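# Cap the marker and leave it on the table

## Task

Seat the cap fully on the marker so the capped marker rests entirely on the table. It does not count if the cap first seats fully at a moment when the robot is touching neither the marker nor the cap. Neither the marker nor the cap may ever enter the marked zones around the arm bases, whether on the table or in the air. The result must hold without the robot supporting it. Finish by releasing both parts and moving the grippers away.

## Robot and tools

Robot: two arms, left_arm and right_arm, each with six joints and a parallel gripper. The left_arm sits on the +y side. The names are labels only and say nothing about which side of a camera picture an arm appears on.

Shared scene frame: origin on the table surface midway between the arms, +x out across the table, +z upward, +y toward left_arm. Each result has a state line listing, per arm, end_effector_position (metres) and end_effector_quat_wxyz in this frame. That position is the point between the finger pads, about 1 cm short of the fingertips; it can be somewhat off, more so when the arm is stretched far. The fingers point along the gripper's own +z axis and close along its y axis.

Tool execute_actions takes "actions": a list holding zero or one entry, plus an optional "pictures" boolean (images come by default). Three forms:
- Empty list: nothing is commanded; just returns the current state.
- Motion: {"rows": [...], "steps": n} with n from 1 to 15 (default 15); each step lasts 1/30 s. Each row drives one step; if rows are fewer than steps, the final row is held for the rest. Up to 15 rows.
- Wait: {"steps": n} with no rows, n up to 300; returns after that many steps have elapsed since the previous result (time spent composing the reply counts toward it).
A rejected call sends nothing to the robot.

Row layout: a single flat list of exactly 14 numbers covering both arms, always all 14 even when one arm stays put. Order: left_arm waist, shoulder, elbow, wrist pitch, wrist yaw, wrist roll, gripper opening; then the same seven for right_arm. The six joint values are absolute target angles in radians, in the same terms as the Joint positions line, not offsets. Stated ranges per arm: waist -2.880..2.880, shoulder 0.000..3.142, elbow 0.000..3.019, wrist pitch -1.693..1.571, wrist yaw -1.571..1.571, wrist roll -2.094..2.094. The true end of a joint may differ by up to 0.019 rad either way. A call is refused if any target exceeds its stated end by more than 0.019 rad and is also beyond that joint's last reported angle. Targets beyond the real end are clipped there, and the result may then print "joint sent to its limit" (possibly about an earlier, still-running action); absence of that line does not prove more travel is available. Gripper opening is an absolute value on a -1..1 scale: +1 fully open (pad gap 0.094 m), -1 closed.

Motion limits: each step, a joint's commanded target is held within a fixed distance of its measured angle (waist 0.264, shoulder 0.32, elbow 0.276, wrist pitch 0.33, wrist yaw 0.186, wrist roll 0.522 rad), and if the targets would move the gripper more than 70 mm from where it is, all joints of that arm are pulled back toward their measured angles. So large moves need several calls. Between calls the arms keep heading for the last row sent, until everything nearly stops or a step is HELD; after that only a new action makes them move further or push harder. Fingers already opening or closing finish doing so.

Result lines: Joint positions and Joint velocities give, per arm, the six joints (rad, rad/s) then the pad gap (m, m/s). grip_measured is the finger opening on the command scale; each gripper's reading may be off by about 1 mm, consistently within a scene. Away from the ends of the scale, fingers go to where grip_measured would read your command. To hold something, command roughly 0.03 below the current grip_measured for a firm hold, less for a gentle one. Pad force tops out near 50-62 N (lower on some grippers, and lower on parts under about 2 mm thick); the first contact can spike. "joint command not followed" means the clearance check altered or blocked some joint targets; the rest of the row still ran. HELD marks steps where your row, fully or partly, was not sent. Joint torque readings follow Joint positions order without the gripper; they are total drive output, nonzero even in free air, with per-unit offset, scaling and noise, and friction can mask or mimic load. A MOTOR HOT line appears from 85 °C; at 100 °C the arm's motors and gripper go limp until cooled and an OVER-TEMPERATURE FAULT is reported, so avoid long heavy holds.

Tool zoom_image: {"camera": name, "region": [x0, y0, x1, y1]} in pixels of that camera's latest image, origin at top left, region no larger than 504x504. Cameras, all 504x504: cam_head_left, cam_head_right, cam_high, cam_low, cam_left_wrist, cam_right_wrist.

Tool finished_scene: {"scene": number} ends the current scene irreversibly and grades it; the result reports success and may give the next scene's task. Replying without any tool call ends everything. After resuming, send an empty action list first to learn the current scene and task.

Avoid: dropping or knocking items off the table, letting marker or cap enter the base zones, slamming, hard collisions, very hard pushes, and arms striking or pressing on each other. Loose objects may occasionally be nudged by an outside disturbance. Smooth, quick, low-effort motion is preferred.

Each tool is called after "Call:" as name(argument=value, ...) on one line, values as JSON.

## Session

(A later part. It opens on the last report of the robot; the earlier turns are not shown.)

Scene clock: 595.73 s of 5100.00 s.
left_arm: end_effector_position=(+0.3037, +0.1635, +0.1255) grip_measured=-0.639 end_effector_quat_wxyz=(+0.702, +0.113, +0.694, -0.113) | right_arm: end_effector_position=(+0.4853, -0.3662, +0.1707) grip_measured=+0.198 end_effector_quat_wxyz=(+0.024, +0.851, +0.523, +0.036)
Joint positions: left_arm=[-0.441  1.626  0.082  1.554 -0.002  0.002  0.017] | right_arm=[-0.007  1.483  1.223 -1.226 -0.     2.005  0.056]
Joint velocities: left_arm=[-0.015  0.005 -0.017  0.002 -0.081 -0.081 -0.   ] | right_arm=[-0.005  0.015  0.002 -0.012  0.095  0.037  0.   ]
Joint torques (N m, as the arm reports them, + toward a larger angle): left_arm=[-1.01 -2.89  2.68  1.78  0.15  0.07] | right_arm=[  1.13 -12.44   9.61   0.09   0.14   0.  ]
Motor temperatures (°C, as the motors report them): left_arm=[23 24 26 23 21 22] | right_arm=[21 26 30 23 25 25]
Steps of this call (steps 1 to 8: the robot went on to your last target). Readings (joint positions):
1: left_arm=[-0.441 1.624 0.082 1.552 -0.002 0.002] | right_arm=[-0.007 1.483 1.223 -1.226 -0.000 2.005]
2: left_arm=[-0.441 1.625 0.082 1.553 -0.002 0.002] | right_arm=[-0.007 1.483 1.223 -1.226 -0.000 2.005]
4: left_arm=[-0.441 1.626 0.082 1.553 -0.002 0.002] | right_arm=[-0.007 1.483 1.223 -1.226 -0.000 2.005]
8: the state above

Call:
execute_actions(actions=[{"rows":[[-0.45,1.65,0.082,1.545,0,0.01,-0.7,0,1.5,1.22,-1.23,0,2.0,0.2],[-0.45,1.655,0.078,1.533,0,0.01,-0.7,0,1.5,1.22,-1.23,0,2.0,0.2],[-0.45,1.66,0.074,1.521,0,0.01,-0.7,0,1.5,1.22,-1.23,0,2.0,0.2],[-0.45,1.665,0.07,1.509,0,0.01,-0.7,0,1.5,1.22,-1.23,0,2.0,0.2],[-0.45,1.67,0.066,1.497,0,0.01,-0.7,0,1.5,1.22,-1.23,0,2.0,0.2],[-0.45,1.675,0.062,1.485,0,0.01,-0.7,0,1.5,1.22,-1.23,0,2.0,0.2],[-0.45,1.68,0.058,1.473,0,0.01,-0.7,0,1.5,1.22,-1.23,0,2.0,0.2],[-0.45,1.685,0.054,1.461,0,0.01,-0.7,0,1.5,1.22,-1.23,0,2.0,0.2],[-0.45,1.69,0.05,1.45,0,0.01,-0.7,0,1.5,1.22,-1.23,0,2.0,0.2],[-0.45,1.695,0.046,1.44,0,0.01,-0.7,0,1.5,1.22,-1.23,0,2.0,0.2]],"steps":15}])

Call:
zoom_image(camera="cam_low", region=[175,245,215,295])

Scene clock: 610.17 s of 5100.00 s.
left_arm: end_effector_position=(+0.3039, +0.1635, +0.1211) grip_measured=-0.639 end_effector_quat_wxyz=(+0.697, +0.115, +0.699, -0.111) | right_arm: end_effector_position=(+0.4853, -0.3662, +0.1707) grip_measured=+0.198 end_effector_quat_wxyz=(+0.024, +0.851, +0.523, +0.036)
Joint positions: left_arm=[-0.441  1.633  0.083  1.545 -0.002  0.005  0.017] | right_arm=[-0.007  1.483  1.223 -1.226 -0.     2.005  0.056]
Joint velocities: left_arm=[-0.015 -0.005 -0.007  0.007 -0.066 -0.022  0.001] | right_arm=[-0.015  0.005 -0.007 -0.012 -0.022 -0.022  0.   ]
Joint torques (N m, as the arm reports them, + toward a larger angle): left_arm=[-1.05  0.88 -1.11 -2.94  0.15  0.04] | right_arm=[  1.59 -12.27   9.83  -0.07   0.13   0.  ]
Motor temperatures (°C, as the motors report them): left_arm=[23 24 26 23 21 22] | right_arm=[21 26 30 23 25 25]
Steps of this call (steps 1 to 15: the robot went on to your last target; steps 16 to 90: nothing new was sent; then 10.93 s passed at rest; steps 91 to 105: all 15 steps of this action). Readings (joint positions):
91: left_arm=[-0.441 1.626 0.082 1.554 -0.002 0.002] | right_arm=[-0.007 1.483 1.223 -1.226 -0.000 2.005]
92: left_arm=[-0.441 1.627 0.082 1.554 -0.002 0.002] | right_arm=[-0.007 1.483 1.223 -1.226 -0.000 2.005]
94: left_arm=[-0.441 1.628 0.082 1.554 -0.002 0.003] | right_arm=[-0.007 1.483 1.223 -1.226 -0.000 2.005]
98: left_arm=[-0.441 1.633 0.083 1.548 -0.002 0.004] | right_arm=[-0.007 1.483 1.223 -1.226 -0.000 2.005]
105: the state above

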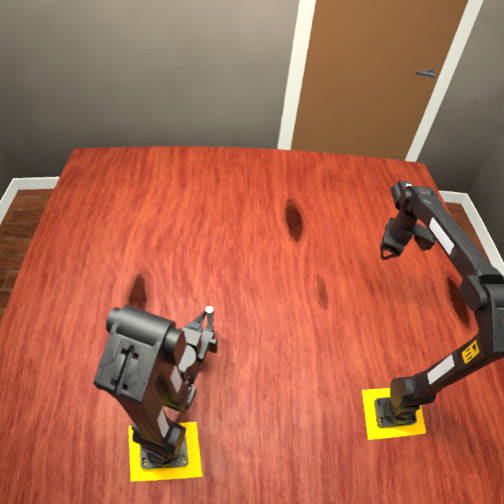

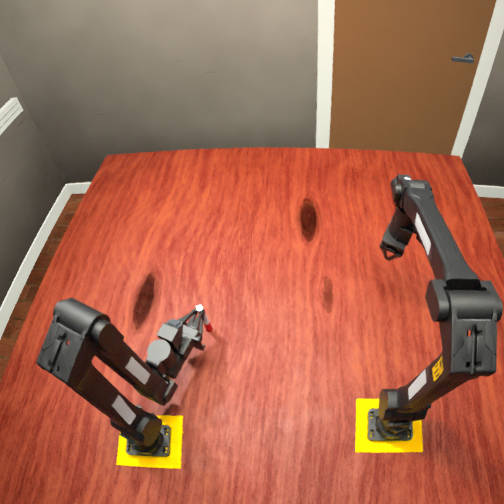

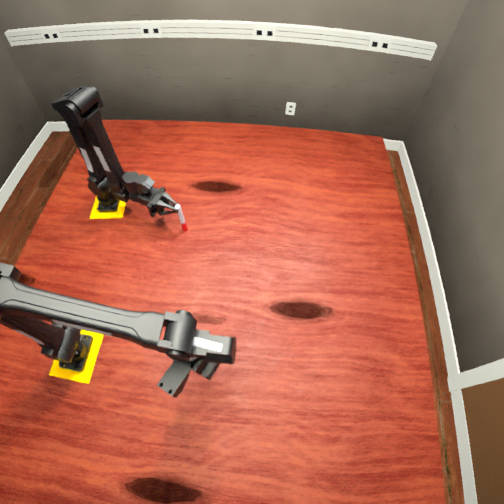

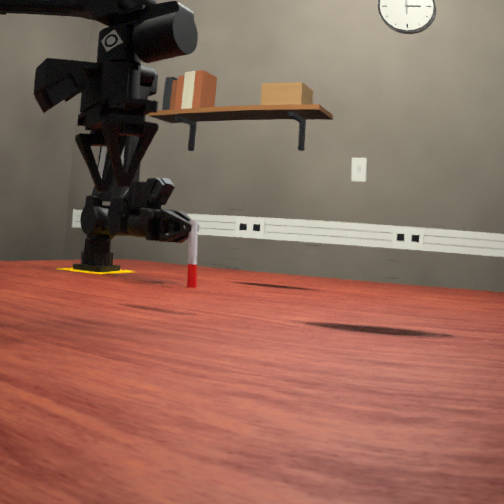

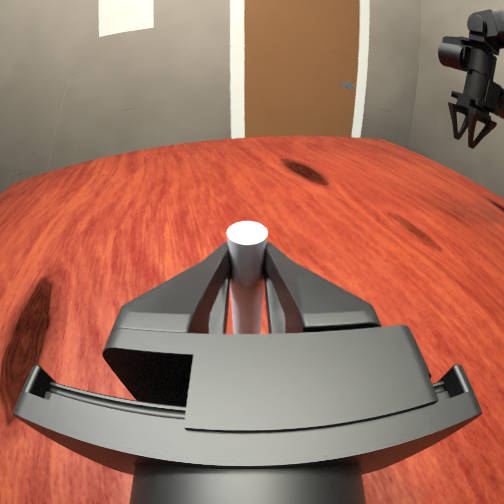

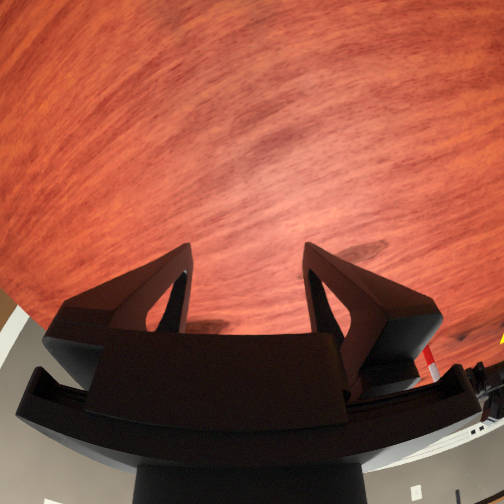

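Region (175, 245, 215, 295) of cam_low's 504x504 image, scaled by 10.080, with more detail than that image has; it fills the left 403 columns of this view, and the rest is white.

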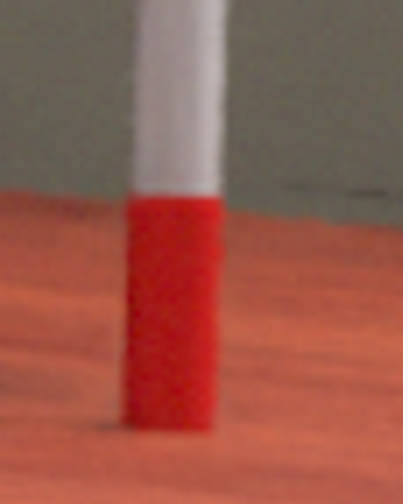

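Call:
execute_actions(actions=[{"rows":[[-0.45,1.7,0.042,1.44,0,0.01,-0.7,0,1.5,1.22,-1.23,0,2.0,0.2],[-0.45,1.707,0.038,1.44,0,0.01,-0.7,0,1.5,1.22,-1.23,0,2.0,0.2],[-0.45,1.714,0.034,1.44,0,0.01,-0.7,0,1.5,1.22,-1.23,0,2.0,0.2],[-0.45,1.72,0.03,1.44,0,0.01,-0.7,0,1.5,1.22,-1.23,0,2.0,0.2],[-0.45,1.72,0.03,1.44,0,0.01,-0.7,0,1.5,1.22,-1.23,0,2.0,0.2],[-0.45,1.72,0.03,1.44,0,0.01,-0.7,0,1.5,1.22,-1.23,0,2.0,0.2],[-0.45,1.72,0.03,1.44,0,0.01,-0.7,0,1.5,1.22,-1.23,0,2.0,0.2],[-0.45,1.72,0.03,1.44,0,0.01,-0.7,0,1.5,1.22,-1.23,0,2.0,0.2],[-0.45,1.69,0.05,1.47,0,0.01,-0.7,0,1.5,1.22,-1.23,0,2.0,0.2],[-0.45,1.66,0.07,1.51,0,0.01,-0.7,0,1.5,1.22,-1.23,0,2.0,0.2],[-0.45,1.63,0.09,1.55,0,0.01,-0.7,0,1.5,1.22,-1.23,0,2.0,0.2],[-0.45,1.61,0.1,1.55,0,0.01,-0.7,0,1.5,1.22,-1.23,0,2.0,0.2],[-0.45,1.59,0.11,1.55,0,0.01,-0.7,0,1.5,1.22,-1.23,0,2.0,0.2],[-0.45,1.57,0.13,1.55,0,0.01,-0.7,0,1.5,1.22,-1.23,0,2.0,0.2],[-0.45,1.55,0.16,1.53,0,0.01,-0.7,0,1.5,1.22,-1.23,0,2.0,0.2]],"steps":15}], pictures=false)

Call:
execute_actions(actions=[{"rows":[[-0.45,1.53,0.2,1.5,0,0.01,-0.7,0,1.5,1.22,-1.23,0,2.0,0.2],[-0.45,1.52,0.24,1.46,0,0.01,-0.7,0,1.5,1.22,-1.23,0,2.0,0.2],[-0.45,1.52,0.28,1.42,0,0.01,-0.7,0,1.5,1.22,-1.23,0,2.0,0.2],[-0.45,1.52,0.32,1.37,0,0.01,-0.7,0,1.5,1.22,-1.23,0,2.0,0.2],[-0.45,1.52,0.36,1.32,0,0.01,-0.7,0,1.5,1.22,-1.23,0,2.0,0.2],[-0.45,1.52,0.4,1.27,0,0.01,-0.7,0,1.5,1.22,-1.23,0,2.0,0.2],[-0.45,1.52,0.44,1.22,0,0.01,-0.7,0,1.5,1.22,-1.23,0,2.0,0.2],[-0.45,1.52,0.48,1.17,0,0.01,-0.7,0,1.5,1.22,-1.23,0,2.0,0.2],[-0.45,1.52,0.52,1.12,0,0.01,-0.7,0,1.5,1.22,-1.23,0,2.0,0.2],[-0.45,1.52,0.56,1.07,0,0.01,-0.7,0,1.5,1.22,-1.23,0,2.0,0.2],[-0.45,1.52,0.6,1.01,0,0.01,-0.7,0,1.5,1.22,-1.23,0,2.0,0.2],[-0.45,1.52,0.64,0.95,0,0.01,-0.7,0,1.5,1.22,-1.23,0,2.0,0.2],[-0.45,1.52,0.68,0.89,0,0.01,-0.7,0,1.5,1.22,-1.23,0,2.0,0.2],[-0.45,1.52,0.72,0.83,0,0.01,-0.7,0,1.5,1.22,-1.23,0,2.0,0.2],[-0.45,1.52,0.76,0.77,0,0.01,-0.7,0,1.5,1.22,-1.23,0,2.0,0.2]],"steps":15}], pictures=false)

Call:
execute_actions(actions=[{"rows":[[-0.45,1.52,0.8,0.71,0,0.01,-0.7,0,1.5,1.22,-1.23,0,2.0,0.2],[-0.45,1.52,0.84,0.65,0,0.01,-0.7,0,1.5,1.22,-1.23,0,2.0,0.2],[-0.45,1.52,0.88,0.59,0,0.01,-0.7,0,1.5,1.22,-1.23,0,2.0,0.2],[-0.45,1.52,0.91,0.53,0,0.01,-0.7,0,1.5,1.22,-1.23,0,2.0,0.2],[-0.45,1.52,0.94,0.47,0,0.01,-0.7,0,1.5,1.22,-1.23,0,2.0,0.2],[-0.45,1.52,0.96,0.41,0,0.01,-0.7,0,1.5,1.22,-1.23,0,2.0,0.2],[-0.45,1.52,0.98,0.35,0,0.01,-0.7,0,1.5,1.22,-1.23,0,2.0,0.2],[-0.45,1.52,0.99,0.29,0,0.01,-0.7,0,1.5,1.22,-1.23,0,2.0,0.2],[-0.45,1.52,1.0,0.23,0,0.01,-0.7,0,1.5,1.22,-1.23,0,2.0,0.2],[-0.45,1.52,1.0,0.17,0,0.01,-0.7,0,1.5,1.22,-1.23,0,2.0,0.2],[-0.45,1.52,1.0,0.11,0,0.01,-0.7,0,1.5,1.22,-1.23,0,2.0,0.2],[-0.45,1.52,1.0,0.05,0,0.01,-0.7,0,1.5,1.22,-1.23,0,2.0,0.2],[-0.45,1.52,1.0,-0.01,0,0.01,-0.7,0,1.5,1.22,-1.23,0,2.0,0.2],[-0.45,1.52,1.0,-0.07,0,0.01,-0.7,0,1.5,1.22,-1.23,0,2.0,0.2],[-0.45,1.52,1.0,-0.13,0,0.01,-0.7,0,1.5,1.22,-1.23,0,2.0,0.2]],"steps":15}], pictures=false)

Call:
execute_actions(actions=[{"rows":[[-0.45,1.52,1.0,-0.19,0,0.01,-0.7,0,1.5,1.22,-1.23,0,2.0,0.2],[-0.45,1.52,1.0,-0.25,0,0.01,-0.7,0,1.5,1.22,-1.23,0,2.0,0.2],[-0.45,1.52,1.0,-0.31,0,0.01,-0.7,0,1.5,1.22,-1.23,0,2.0,0.2],[-0.45,1.52,1.0,-0.37,0,0.01,-0.7,0,1.5,1.22,-1.23,0,2.0,0.2],[-0.45,1.52,1.0,-0.43,0,0.01,-0.7,0,1.5,1.22,-1.23,0,2.0,0.2],[-0.45,1.52,1.0,-0.49,0,0.01,-0.7,0,1.5,1.22,-1.23,0,2.0,0.2],[-0.45,1.52,1.0,-0.55,0,0.01,-0.7,0,1.5,1.22,-1.23,0,2.0,0.2],[-0.45,1.52,1.0,-0.61,0,0.01,-0.7,0,1.5,1.22,-1.23,0,2.0,0.2],[-0.45,1.52,1.0,-0.67,0,0.01,-0.7,0,1.5,1.22,-1.23,0,2.0,0.2],[-0.45,1.52,1.0,-0.73,0,0.01,-0.7,0,1.5,1.22,-1.23,0,2.0,0.2],[-0.45,1.52,1.0,-0.78,0,0.01,-0.7,0,1.5,1.22,-1.23,0,2.0,0.2],[-0.45,1.52,1.0,-0.83,0,0.01,-0.7,0,1.5,1.22,-1.23,0,2.0,0.2],[-0.45,1.52,1.0,-0.87,0,0.01,-0.7,0,1.5,1.22,-1.23,0,2.0,0.2],[-0.45,1.52,1.0,-0.895,0,0.01,-0.7,0,1.5,1.22,-1.23,0,2.0,0.2]],"steps":15}], pictures=false)

Call:
execute_actions(actions=[{"rows":[[-0.45,1.53,1.0,-0.895,0,0.01,-0.7,0,1.5,1.22,-1.23,0,2.0,0.2],[-0.45,1.54,1.0,-0.895,0,0.01,-0.7,0,1.5,1.22,-1.23,0,2.0,0.2],[-0.45,1.55,1.0,-0.895,0,0.01,-0.7,0,1.5,1.22,-1.23,0,2.0,0.2],[-0.45,1.56,1.0,-0.895,0,0.01,-0.7,0,1.5,1.22,-1.23,0,2.0,0.2],[-0.45,1.57,1.0,-0.895,0,0.01,-0.7,0,1.5,1.22,-1.23,0,2.0,0.2],[-0.45,1.58,1.0,-0.895,0,0.01,-0.7,0,1.5,1.22,-1.23,0,2.0,0.2],[-0.45,1.59,1.0,-0.895,0,0.01,-0.7,0,1.5,1.22,-1.23,0,2.0,0.2],[-0.45,1.6,1.0,-0.895,0,0.01,-0.7,0,1.5,1.22,-1.23,0,2.0,0.2],[-0.45,1.607,1.0,-0.895,0,0.01,-0.7,0,1.5,1.22,-1.23,0,2.0,0.2],[-0.45,1.614,1.0,-0.895,0,0.01,-0.7,0,1.5,1.22,-1.23,0,2.0,0.2],[-0.45,1.62,1.0,-0.895,0,0.01,-0.7,0,1.5,1.22,-1.23,0,2.0,0.2]],"steps":15}])

Call:
zoom_image(camera="cam_low", region=[150,240,240,300])

Scene clock: 689.70 s of 5100.00 s.
left_arm: end_effector_position=(+0.3083, +0.1620, +0.1345) grip_measured=-0.639 end_effector_quat_wxyz=(+0.711, +0.113, +0.685, -0.114) | right_arm: end_effector_position=(+0.4853, -0.3662, +0.1707) grip_measured=+0.198 end_effector_quat_wxyz=(+0.024, +0.851, +0.523, +0.036)
Joint positions: left_arm=[-0.441  1.604  0.095  1.546 -0.002  0.005  0.017] | right_arm=[-0.007  1.483  1.223 -1.226 -0.     2.005  0.056]
Joint velocities: left_arm=[-0.015 -0.425  0.276 -0.071 -0.022  0.007  0.   ] | right_arm=[-0.005 -0.015 -0.012 -0.012 -0.037 -0.022 -0.   ]
Joint torques (N m, as the arm reports them, + toward a larger angle): left_arm=[-1.03 -7.24  7.12  1.1   0.15  0.03] | right_arm=[  1.59 -13.08   9.77   0.05   0.15  -0.03]
Motor temperatures (°C, as the motors report them): left_arm=[23 23 25 23 21 22] | right_arm=[21 26 29 23 25 25]
Steps of this call (steps 1 to 15: the robot went on to your last target; steps 16 to 90: nothing new was sent; then 76.03 s passed at rest; steps 91 to 105: all 15 steps of this action). Readings (joint positions):
91: left_arm=[-0.441 1.633 0.083 1.545 -0.002 0.005] | right_arm=[-0.007 1.483 1.223 -1.226 -0.000 2.005]
92: left_arm=[-0.441 1.633 0.083 1.545 -0.002 0.005] | right_arm=[-0.007 1.483 1.223 -1.226 -0.000 2.005]
94: left_arm=[-0.441 1.635 0.083 1.545 -0.002 0.005] | right_arm=[-0.007 1.483 1.223 -1.226 -0.000 2.005]
98: left_arm=[-0.441 1.635 0.083 1.545 -0.002 0.005] | right_arm=[-0.007 1.483 1.223 -1.226 -0.000 2.005]
105: the state above

Scene clock: 690.20 s of 5100.00 s.
left_arm: end_effector_position=(+0.4901, +0.1009, +0.2271) grip_measured=-0.639 end_effector_quat_wxyz=(+0.708, +0.114, +0.688, -0.113) | right_arm: end_effector_position=(+0.4853, -0.3662, +0.1707) grip_measured=+0.198 end_effector_quat_wxyz=(+0.024, +0.851, +0.523, +0.036)
Joint positions: left_arm=[-0.441  1.521  0.652  0.896 -0.002  0.005  0.017] | right_arm=[-0.007  1.483  1.223 -1.226 -0.     2.005  0.056]
Joint velocities: left_arm=[-0.005 -0.005  1.057 -1.707  0.037 -0.037 -0.   ] | right_arm=[-0.015 -0.015 -0.012 -0.002  0.007 -0.007  0.   ]
Joint torques (N m, as the arm reports them, + toward a larger angle): left_arm=[-1.03 -9.82 12.27  1.55  0.15  0.03] | right_arm=[  0.94 -12.21   9.97  -0.08   0.06   0.03]
Motor temperatures (°C, as the motors report them): left_arm=[23 23 25 23 21 22] | right_arm=[21 26 29 23 25 25]
Steps of this call (steps 1 to 15: all 15 steps of this action). Readings (joint positions):
1: left_arm=[-0.441 1.586 0.111 1.537 -0.002 0.005] | right_arm=[-0.007 1.483 1.223 -1.226 -0.000 2.005]
2: left_arm=[-0.441 1.566 0.135 1.518 -0.002 0.005] | right_arm=[-0.007 1.483 1.223 -1.226 -0.000 2.005]
4: left_arm=[-0.441 1.534 0.208 1.458 -0.002 0.005] | right_arm=[-0.007 1.483 1.223 -1.226 -0.000 2.005]
8: left_arm=[-0.441 1.521 0.387 1.277 -0.002 0.005] | right_arm=[-0.007 1.483 1.223 -1.226 -0.000 2.005]
15: the state above

Scene clock: 690.70 s of 5100.00 s.
left_arm: end_effector_position=(+0.5307, +0.0872, +0.1840) grip_measured=-0.639 end_effector_quat_wxyz=(+0.483, +0.143, +0.861, -0.077) | right_arm: end_effector_position=(+0.4853, -0.3662, +0.1707) grip_measured=+0.198 end_effector_quat_wxyz=(+0.024, +0.851, +0.523, +0.036)
Joint positions: left_arm=[-0.441  1.521  0.972 -0.    -0.002  0.005  0.017] | right_arm=[-0.007  1.483  1.223 -1.226 -0.     2.005  0.056]
Joint velocities: left_arm=[ 0.005  0.005 -0.012 -1.746  0.007  0.007 -0.   ] | right_arm=[ 0.005 -0.015 -0.007 -0.002 -0.095 -0.007  0.001]
Joint torques (N m, as the arm reports them, + toward a larger angle): left_arm=[ -1.1  -12.62  12.57   1.47   0.14   0.03] | right_arm=[  1.21 -11.63   9.71   0.13   0.14   0.  ]
Motor temperatures (°C, as the motors report them): left_arm=[23 23 25 23 21 22] | right_arm=[21 26 29 23 25 25]
Steps of this call (steps 1 to 15: all 15 steps of this action). Readings (joint positions):
1: left_arm=[-0.441 1.521 0.689 0.836 -0.002 0.005] | right_arm=[-0.007 1.483 1.223 -1.226 -0.000 2.005]
2: left_arm=[-0.441 1.521 0.727 0.776 -0.002 0.005] | right_arm=[-0.007 1.483 1.223 -1.226 -0.000 2.005]
4: left_arm=[-0.441 1.521 0.802 0.657 -0.002 0.005] | right_arm=[-0.007 1.483 1.223 -1.226 -0.000 2.005]
8: left_arm=[-0.441 1.521 0.927 0.422 -0.002 0.005] | right_arm=[-0.007 1.483 1.223 -1.226 -0.000 2.005]
15: the state above

Scene clock: 691.20 s of 5100.00 s.
left_arm: end_effector_position=(+0.3740, +0.1398, +0.0706) grip_measured=-0.639 end_effector_quat_wxyz=(+0.090, +0.163, +0.982, -0.013) | right_arm: end_effector_position=(+0.4853, -0.3662, +0.1707) grip_measured=+0.198 end_effector_quat_wxyz=(+0.024, +0.851, +0.523, +0.036)
Joint positions: left_arm=[-0.441  1.522  0.972 -0.839 -0.002  0.005  0.017] | right_arm=[-0.007  1.483  1.223 -1.226 -0.     2.005  0.056]
Joint velocities: left_arm=[-0.005  0.015  0.002 -0.725 -0.007 -0.022 -0.   ] | right_arm=[-0.005 -0.005 -0.002 -0.002  0.066 -0.022  0.   ]
Joint torques (N m, as the arm reports them, + toward a larger angle): left_arm=[ -1.08 -11.02  11.5    0.3    0.14   0.03] | right_arm=[  1.53 -12.81   9.93   0.14   0.1    0.02]
Motor temperatures (°C, as the motors report them): left_arm=[23 23 25 23 21 22] | right_arm=[21 26 29 23 25 25]
Steps of this call (steps 1 to 15: all 15 steps of this action). Readings (joint positions):
1: left_arm=[-0.441 1.522 0.972 -0.061 -0.002 0.005] | right_arm=[-0.007 1.483 1.223 -1.226 -0.000 2.005]
2: left_arm=[-0.441 1.522 0.972 -0.121 -0.002 0.005] | right_arm=[-0.007 1.483 1.223 -1.226 -0.000 2.005]
4: left_arm=[-0.441 1.522 0.972 -0.241 -0.002 0.005] | right_arm=[-0.007 1.483 1.223 -1.226 -0.000 2.005]
8: left_arm=[-0.441 1.522 0.972 -0.481 -0.002 0.005] | right_arm=[-0.007 1.483 1.223 -1.226 -0.000 2.005]
15: the state above

Scene clock: 691.70 s of 5100.00 s.
left_arm: end_effector_position=(+0.3559, +0.1459, +0.0251) grip_measured=-0.639 end_effector_quat_wxyz=(+0.016, +0.164, +0.986, -0.002) | right_arm: end_effector_position=(+0.4853, -0.3662, +0.1707) grip_measured=+0.198 end_effector_quat_wxyz=(+0.024, +0.851, +0.523, +0.036)
Joint positions: left_arm=[-0.441  1.63   0.972 -0.881 -0.002  0.005  0.017] | right_arm=[-0.007  1.483  1.223 -1.226 -0.     2.005  0.056]
Joint velocities: left_arm=[-0.005  0.044 -0.012  0.007  0.022  0.037 -0.   ] | right_arm=[-0.005 -0.005 -0.027 -0.022 -0.007  0.11   0.001]
Joint torques (N m, as the arm reports them, + toward a larger angle): left_arm=[ -1.01 -12.51  10.66  -0.49   0.12   0.03] | right_arm=[  1.3  -12.23   9.8    0.03   0.12  -0.02]
Motor temperatures (°C, as the motors report them): left_arm=[23 23 25 23 21 22] | right_arm=[21 26 29 23 25 25]
Steps of this call (steps 1 to 15: all 15 steps of this action). Readings (joint positions):
1: left_arm=[-0.441 1.523 0.972 -0.858 -0.002 0.005] | right_arm=[-0.007 1.483 1.223 -1.226 -0.000 2.005]
2: left_arm=[-0.441 1.524 0.972 -0.868 -0.002 0.005] | right_arm=[-0.007 1.483 1.223 -1.226 -0.000 2.005]
4: left_arm=[-0.441 1.531 0.972 -0.876 -0.002 0.005] | right_arm=[-0.007 1.483 1.223 -1.226 -0.000 2.005]
8: left_arm=[-0.441 1.569 0.972 -0.879 -0.002 0.005] | right_arm=[-0.007 1.483 1.223 -1.226 -0.000 2.005]
15: the state above

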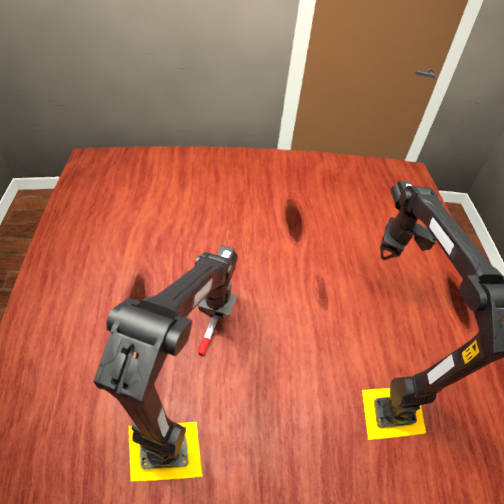

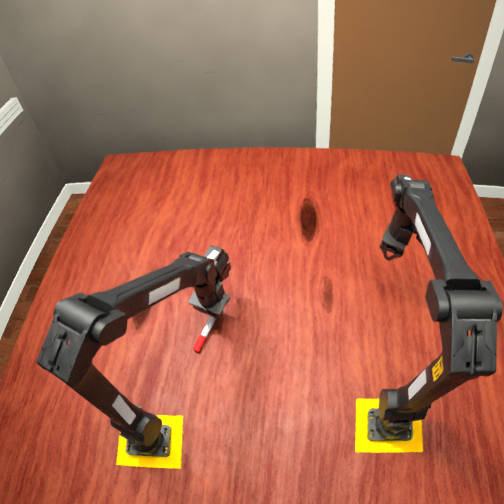

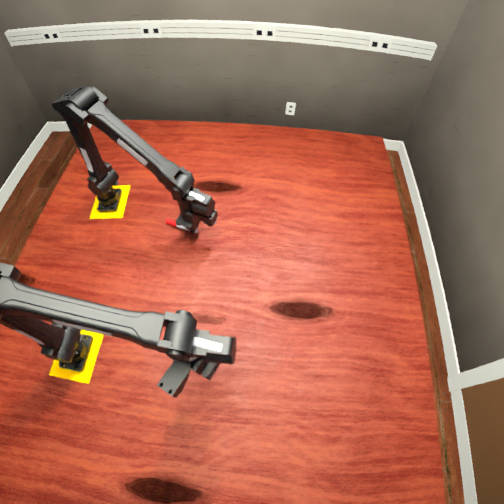

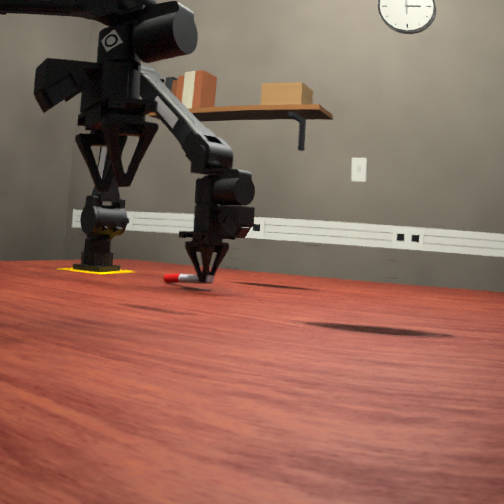

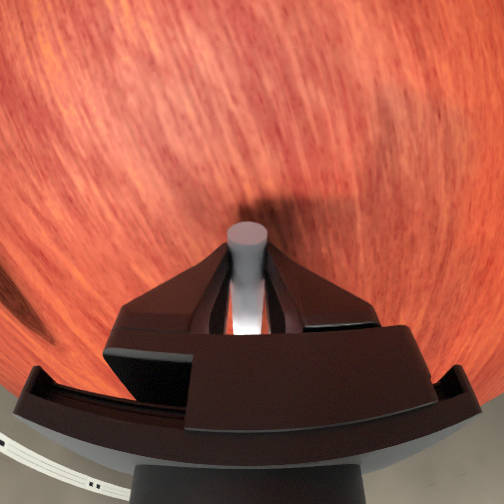

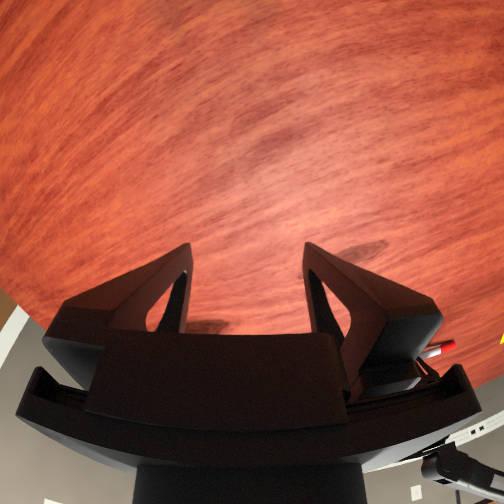

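Region (150, 240, 240, 300) of cam_low's 504x504 image, scaled by 5.600, with more detail than that image has.

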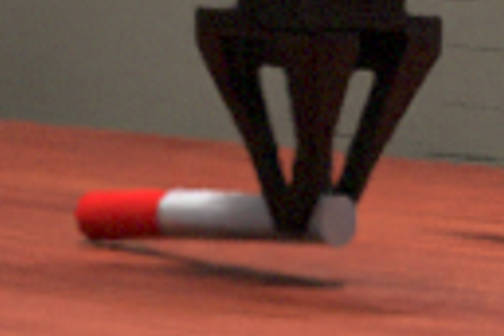

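Call:
execute_actions(actions=[{"rows":[[-0.45,1.625,1.0,-0.915,0,0.01,-0.7,0,1.5,1.22,-1.23,0,2.0,0.2],[-0.45,1.63,1.0,-0.93,0,0.01,-0.7,0,1.5,1.22,-1.23,0,2.0,0.2],[-0.45,1.635,1.0,-0.945,0,0.01,-0.7,0,1.5,1.22,-1.23,0,2.0,0.2],[-0.45,1.64,1.0,-0.945,0,0.01,-0.7,0,1.5,1.22,-1.23,0,2.0,0.2],[-0.45,1.645,1.0,-0.945,0,0.01,-0.7,0,1.5,1.22,-1.23,0,2.0,0.2],[-0.45,1.65,1.0,-0.945,0,0.01,-0.7,0,1.5,1.22,-1.23,0,2.0,0.2],[-0.45,1.655,1.0,-0.945,0,0.01,-0.7,0,1.5,1.22,-1.23,0,2.0,0.2],[-0.45,1.66,1.0,-0.945,0,0.01,-0.7,0,1.5,1.22,-1.23,0,2.0,0.2],[-0.45,1.663,1.0,-0.945,0,0.01,-0.7,0,1.5,1.22,-1.23,0,2.0,0.2]],"steps":15}], pictures=false)

Call:
execute_actions(actions=[{"rows":[[-0.45,1.663,1.0,-0.945,0,0.01,-0.7,0,1.5,1.22,-1.23,0,2.0,0.2],[-0.45,1.663,1.0,-0.945,0,0.01,-0.64,0,1.5,1.22,-1.23,0,2.0,0.2],[-0.45,1.663,1.0,-0.945,0,0.01,-0.6,0,1.5,1.22,-1.23,0,2.0,0.2],[-0.45,1.663,1.0,-0.945,0,0.01,-0.5,0,1.5,1.22,-1.23,0,2.0,0.2],[-0.45,1.663,1.0,-0.945,0,0.01,-0.3,0,1.5,1.22,-1.23,0,2.0,0.2],[-0.45,1.663,1.0,-0.945,0,0.01,0,0,1.5,1.22,-1.23,0,2.0,0.2],[-0.45,1.65,1.0,-0.945,0,0.01,0,0,1.5,1.22,-1.23,0,2.0,0.2],[-0.45,1.63,1.0,-0.95,0,0.01,0,0,1.5,1.22,-1.23,0,2.0,0.2],[-0.45,1.6,1.0,-0.97,0,0.01,0,0,1.5,1.22,-1.23,0,2.0,0.2],[-0.45,1.57,1.0,-0.99,0,0.01,0,0,1.5,1.22,-1.23,0,2.0,0.2],[-0.45,1.53,1.0,-1.01,0,0.01,0,0,1.5,1.22,-1.23,0,2.0,0.2],[-0.45,1.49,1.0,-1.03,0,0.01,0,0,1.5,1.22,-1.23,0,2.0,0.2],[-0.45,1.45,1.0,-1.05,0,0.01,0,0,1.5,1.22,-1.23,0,2.0,0.2],[-0.45,1.41,1.0,-1.07,0,0.01,0,0,1.5,1.22,-1.23,0,2.0,0.2],[-0.45,1.3,1.0,-1.1,0,0.01,0,0,1.5,1.22,-1.23,0,2.0,0.2]],"steps":15}], pictures=false)

Call:
execute_actions(actions=[{"steps":15}])

Call:
zoom_image(camera="cam_left_wrist", region=[200,180,300,340])

Scene clock: 730.37 s of 5100.00 s.
left_arm: end_effector_position=(+0.3408, +0.1510, +0.0120) grip_measured=-0.639 end_effector_quat_wxyz=(-0.025, +0.164, +0.986, +0.005) | right_arm: end_effector_position=(+0.4853, -0.3662, +0.1707) grip_measured=+0.198 end_effector_quat_wxyz=(+0.024, +0.851, +0.523, +0.036)
Joint positions: left_arm=[-0.441  1.664  0.972 -0.93  -0.002  0.005  0.017] | right_arm=[-0.007  1.483  1.223 -1.226 -0.     2.005  0.056]
Joint velocities: left_arm=[-0.015  0.005 -0.012 -0.012 -0.051 -0.051  0.   ] | right_arm=[-0.024  0.005 -0.002 -0.002 -0.007  0.051  0.   ]
Joint torques (N m, as the arm reports them, + toward a larger angle): left_arm=[ -1.05 -11.89  10.29  -0.77   0.13   0.03] | right_arm=[  1.25 -12.35   9.82   0.03   0.09   0.  ]
Motor temperatures (°C, as the motors report them): left_arm=[23 23 27 23 21 22] | right_arm=[21 26 29 23 25 25]
Steps of this call (steps 1 to 15: the robot went on to your last target; steps 16 to 90: nothing new was sent; then 35.17 s passed at rest; steps 91 to 105: all 15 steps of this action). Readings (joint positions):
91: left_arm=[-0.441 1.630 0.972 -0.884 -0.002 0.005] | right_arm=[-0.007 1.483 1.223 -1.226 -0.000 2.005]
92: left_arm=[-0.441 1.630 0.972 -0.893 -0.002 0.005] | right_arm=[-0.007 1.483 1.223 -1.226 -0.000 2.005]
94: left_arm=[-0.441 1.631 0.972 -0.915 -0.002 0.005] | right_arm=[-0.007 1.483 1.223 -1.226 -0.000 2.005]
98: left_arm=[-0.441 1.641 0.972 -0.928 -0.002 0.005] | right_arm=[-0.007 1.483 1.223 -1.226 -0.000 2.005]
105: the state above

Scene clock: 730.87 s of 5100.00 s.
left_arm: end_effector_position=(+0.3306, +0.1544, +0.0768) grip_measured=-0.003 end_effector_quat_wxyz=(+0.008, +0.164, +0.986, -0.000) | right_arm: end_effector_position=(+0.4853, -0.3662, +0.1707) grip_measured=+0.198 end_effector_quat_wxyz=(+0.024, +0.851, +0.523, +0.036)
Joint positions: left_arm=[-0.441  1.494  0.972 -1.033 -0.002  0.005  0.047] | right_arm=[-0.007  1.483  1.223 -1.226 -0.     2.005  0.056]
Joint velocities: left_arm=[-0.015 -1.382 -0.007 -0.413  0.007 -0.007 -0.001] | right_arm=[ 0.015 -0.005 -0.002 -0.002  0.007  0.022 -0.   ]
Joint torques (N m, as the arm reports them, + toward a larger angle): left_arm=[ -0.72 -13.87  10.63  -0.49   0.1    0.02] | right_arm=[  1.27 -12.7    9.9    0.13   0.06  -0.01]
Motor temperatures (°C, as the motors report them): left_arm=[23 23 27 23 21 22] | right_arm=[21 26 29 23 25 25]
Steps of this call (steps 1 to 15: all 15 steps of this action). Readings (joint positions):
1: left_arm=[-0.441 1.664 0.972 -0.930 -0.002 0.005] | right_arm=[-0.007 1.483 1.223 -1.226 -0.000 2.005]
2: left_arm=[-0.441 1.664 0.972 -0.930 -0.002 0.005] | right_arm=[-0.007 1.483 1.223 -1.226 -0.000 2.005]
4: left_arm=[-0.441 1.664 0.972 -0.930 -0.002 0.005] | right_arm=[-0.007 1.483 1.223 -1.226 -0.000 2.005]
8: left_arm=[-0.441 1.663 0.972 -0.931 -0.002 0.005] | right_arm=[-0.007 1.483 1.223 -1.226 -0.000 2.005]
15: the state above

Scene clock: 731.37 s of 5100.00 s.
left_arm: end_effector_position=(+0.3238, +0.1567, +0.1466) grip_measured=-0.003 end_effector_quat_wxyz=(+0.077, +0.164, +0.983, -0.011) | right_arm: end_effector_position=(+0.4853, -0.3662, +0.1707) grip_measured=+0.198 end_effector_quat_wxyz=(+0.024, +0.851, +0.523, +0.036)
Joint positions: left_arm=[-0.441  1.308  0.976 -1.084 -0.002  0.005  0.047] | right_arm=[-0.007  1.483  1.223 -1.226 -0.     2.005  0.056]
Joint velocities: left_arm=[ 0.005  0.083 -0.012 -0.027 -0.037  0.066  0.   ] | right_arm=[ 0.015  0.005 -0.012  0.007  0.037 -0.037 -0.001]
Joint torques (N m, as the arm reports them, + toward a larger angle): left_arm=[-1.09 -9.01 11.96 -0.36  0.13  0.03] | right_arm=[  1.41 -12.42   9.97  -0.11   0.11   0.01]
Motor temperatures (°C, as the motors report them): left_arm=[23 23 27 23 21 22] | right_arm=[21 26 29 23 25 25]
Steps of this call (steps 1 to 15: the robot went on to your last target). Readings (joint positions):
1: left_arm=[-0.441 1.445 0.972 -1.047 -0.002 0.005] | right_arm=[-0.007 1.483 1.223 -1.226 -0.000 2.005]
2: left_arm=[-0.441 1.394 0.972 -1.060 -0.002 0.005] | right_arm=[-0.007 1.483 1.223 -1.226 -0.000 2.005]
4: left_arm=[-0.441 1.303 0.972 -1.075 -0.002 0.005] | right_arm=[-0.007 1.483 1.223 -1.226 -0.000 2.005]
8: left_arm=[-0.441 1.244 0.976 -1.083 -0.002 0.005] | right_arm=[-0.007 1.483 1.223 -1.226 -0.000 2.005]
15: the state above

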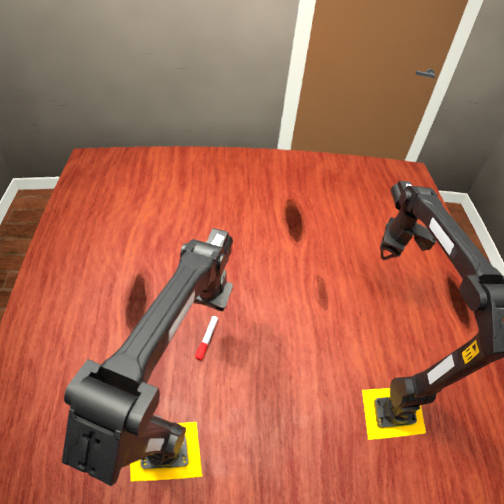

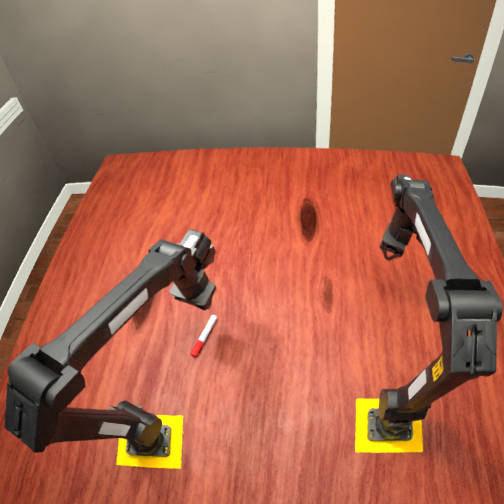

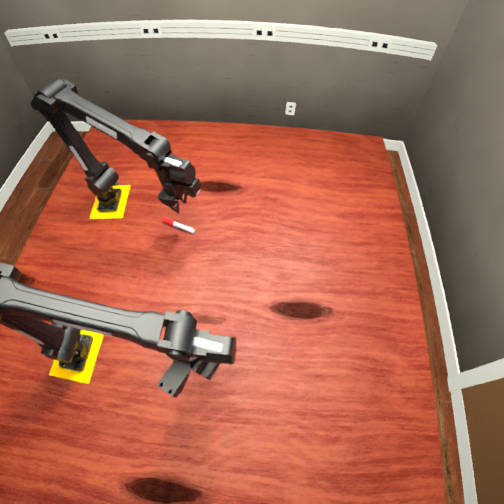

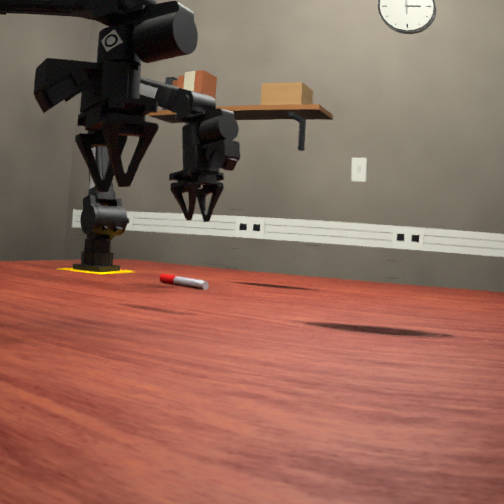

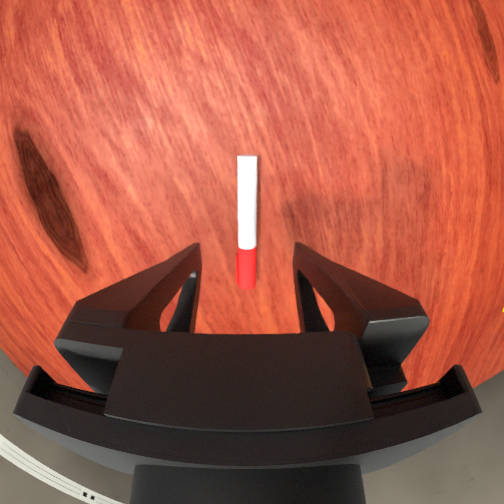

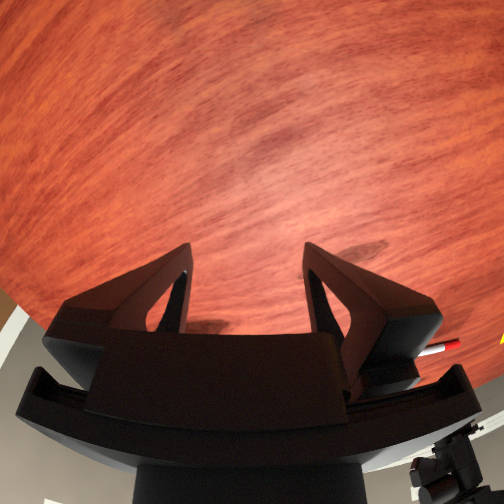

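Region (200, 180, 300, 340) of cam_left_wrist's 504x504 image, scaled by 3.150, with more detail than that image has; it fills the left 315 columns of this view, and the rest is white.

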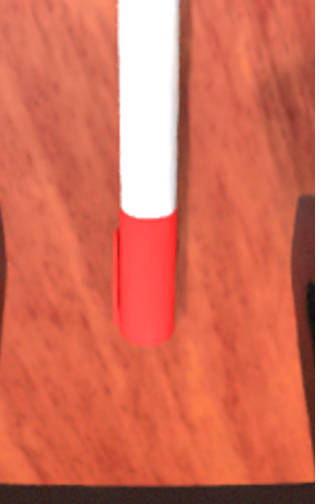

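Call:
execute_actions(actions=[])

Scene clock: 767.33 s of 5100.00 s.
left_arm: end_effector_position=(+0.3238, +0.1567, +0.1459) grip_measured=-0.003 end_effector_quat_wxyz=(+0.076, +0.164, +0.984, -0.011) | right_arm: end_effector_position=(+0.4853, -0.3662, +0.1707) grip_measured=+0.198 end_effector_quat_wxyz=(+0.024, +0.851, +0.523, +0.036)
Joint positions: left_arm=[-0.441  1.31   0.976 -1.084 -0.002  0.005  0.047] | right_arm=[-0.007  1.483  1.223 -1.226 -0.     2.005  0.056]
Joint velocities: left_arm=[-0.005  0.005 -0.017  0.002 -0.022  0.007  0.001] | right_arm=[ 0.005 -0.015  0.012  0.022 -0.081 -0.007 -0.001]
Joint torques (N m, as the arm reports them, + toward a larger angle): left_arm=[-1.11 -8.92 11.9  -0.35  0.12  0.03] | right_arm=[  1.71 -12.67   9.9    0.03   0.17   0.02]
Motor temperatures (°C, as the motors report them): left_arm=[23 23 28 23 21 22] | right_arm=[21 26 29 23 25 25]
Steps of this call (steps 1 to 15: the robot went on to your last target; steps 16 to 110: nothing new was sent; then 32.30 s passed at rest). Readings (joint positions):
1: left_arm=[-0.441 1.310 0.976 -1.084 -0.002 0.005] | right_arm=[-0.007 1.483 1.223 -1.226 -0.000 2.005]
2: left_arm=[-0.441 1.310 0.976 -1.084 -0.002 0.005] | right_arm=[-0.007 1.483 1.223 -1.226 -0.000 2.005]
4: left_arm=[-0.441 1.310 0.976 -1.084 -0.002 0.005] | right_arm=[-0.007 1.483 1.223 -1.226 -0.000 2.005]
8: left_arm=[-0.441 1.310 0.976 -1.084 -0.002 0.005] | right_arm=[-0.007 1.483 1.223 -1.226 -0.000 2.005]
110: the state above
All arms were judged still, so your last target was given up. Only a new action makes them travel on or press farther. Fingers that are still opening or closing keep moving.

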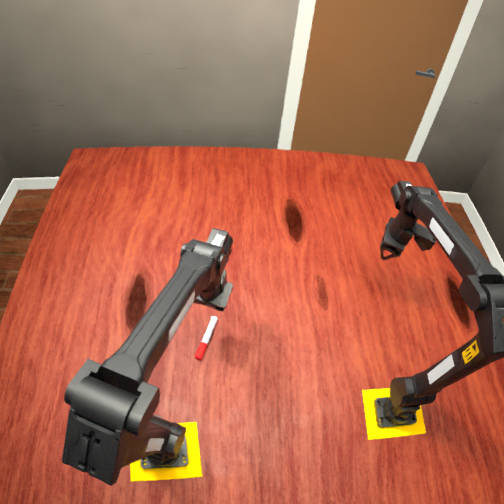

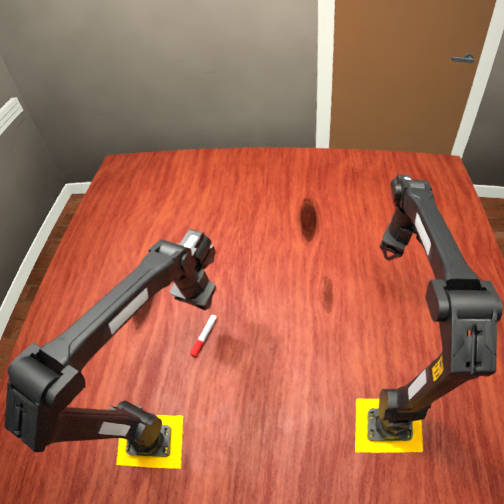

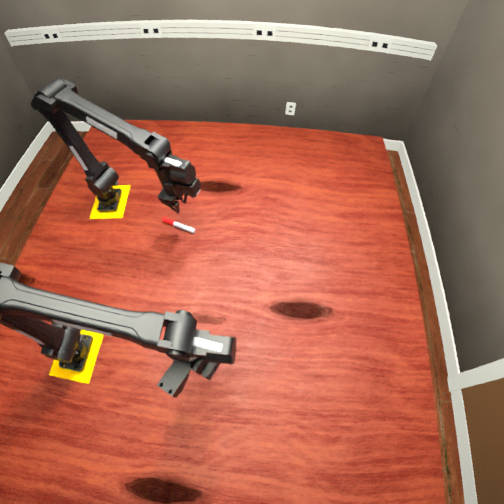

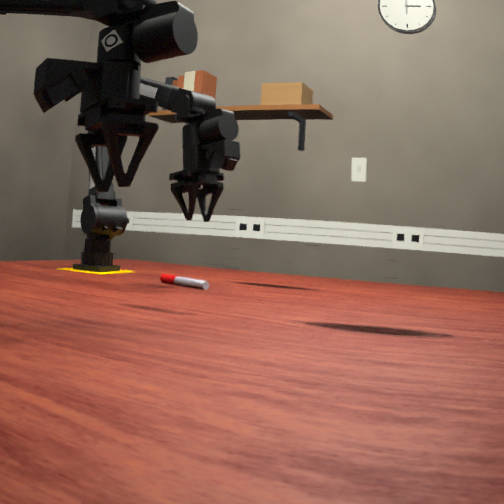

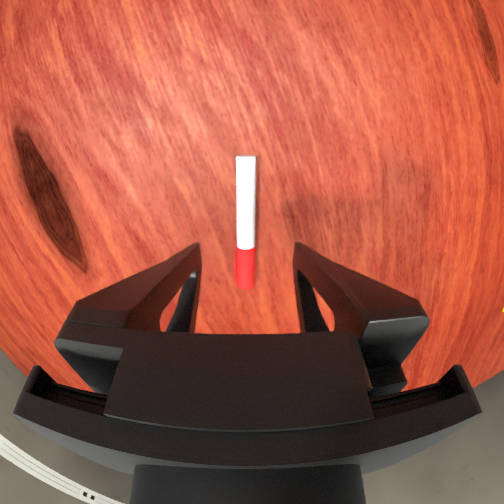

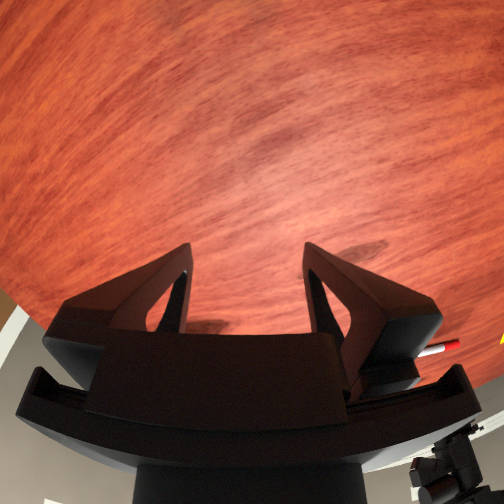

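Call:
finished_scene(scene=1)

The scene is finished: the task was done.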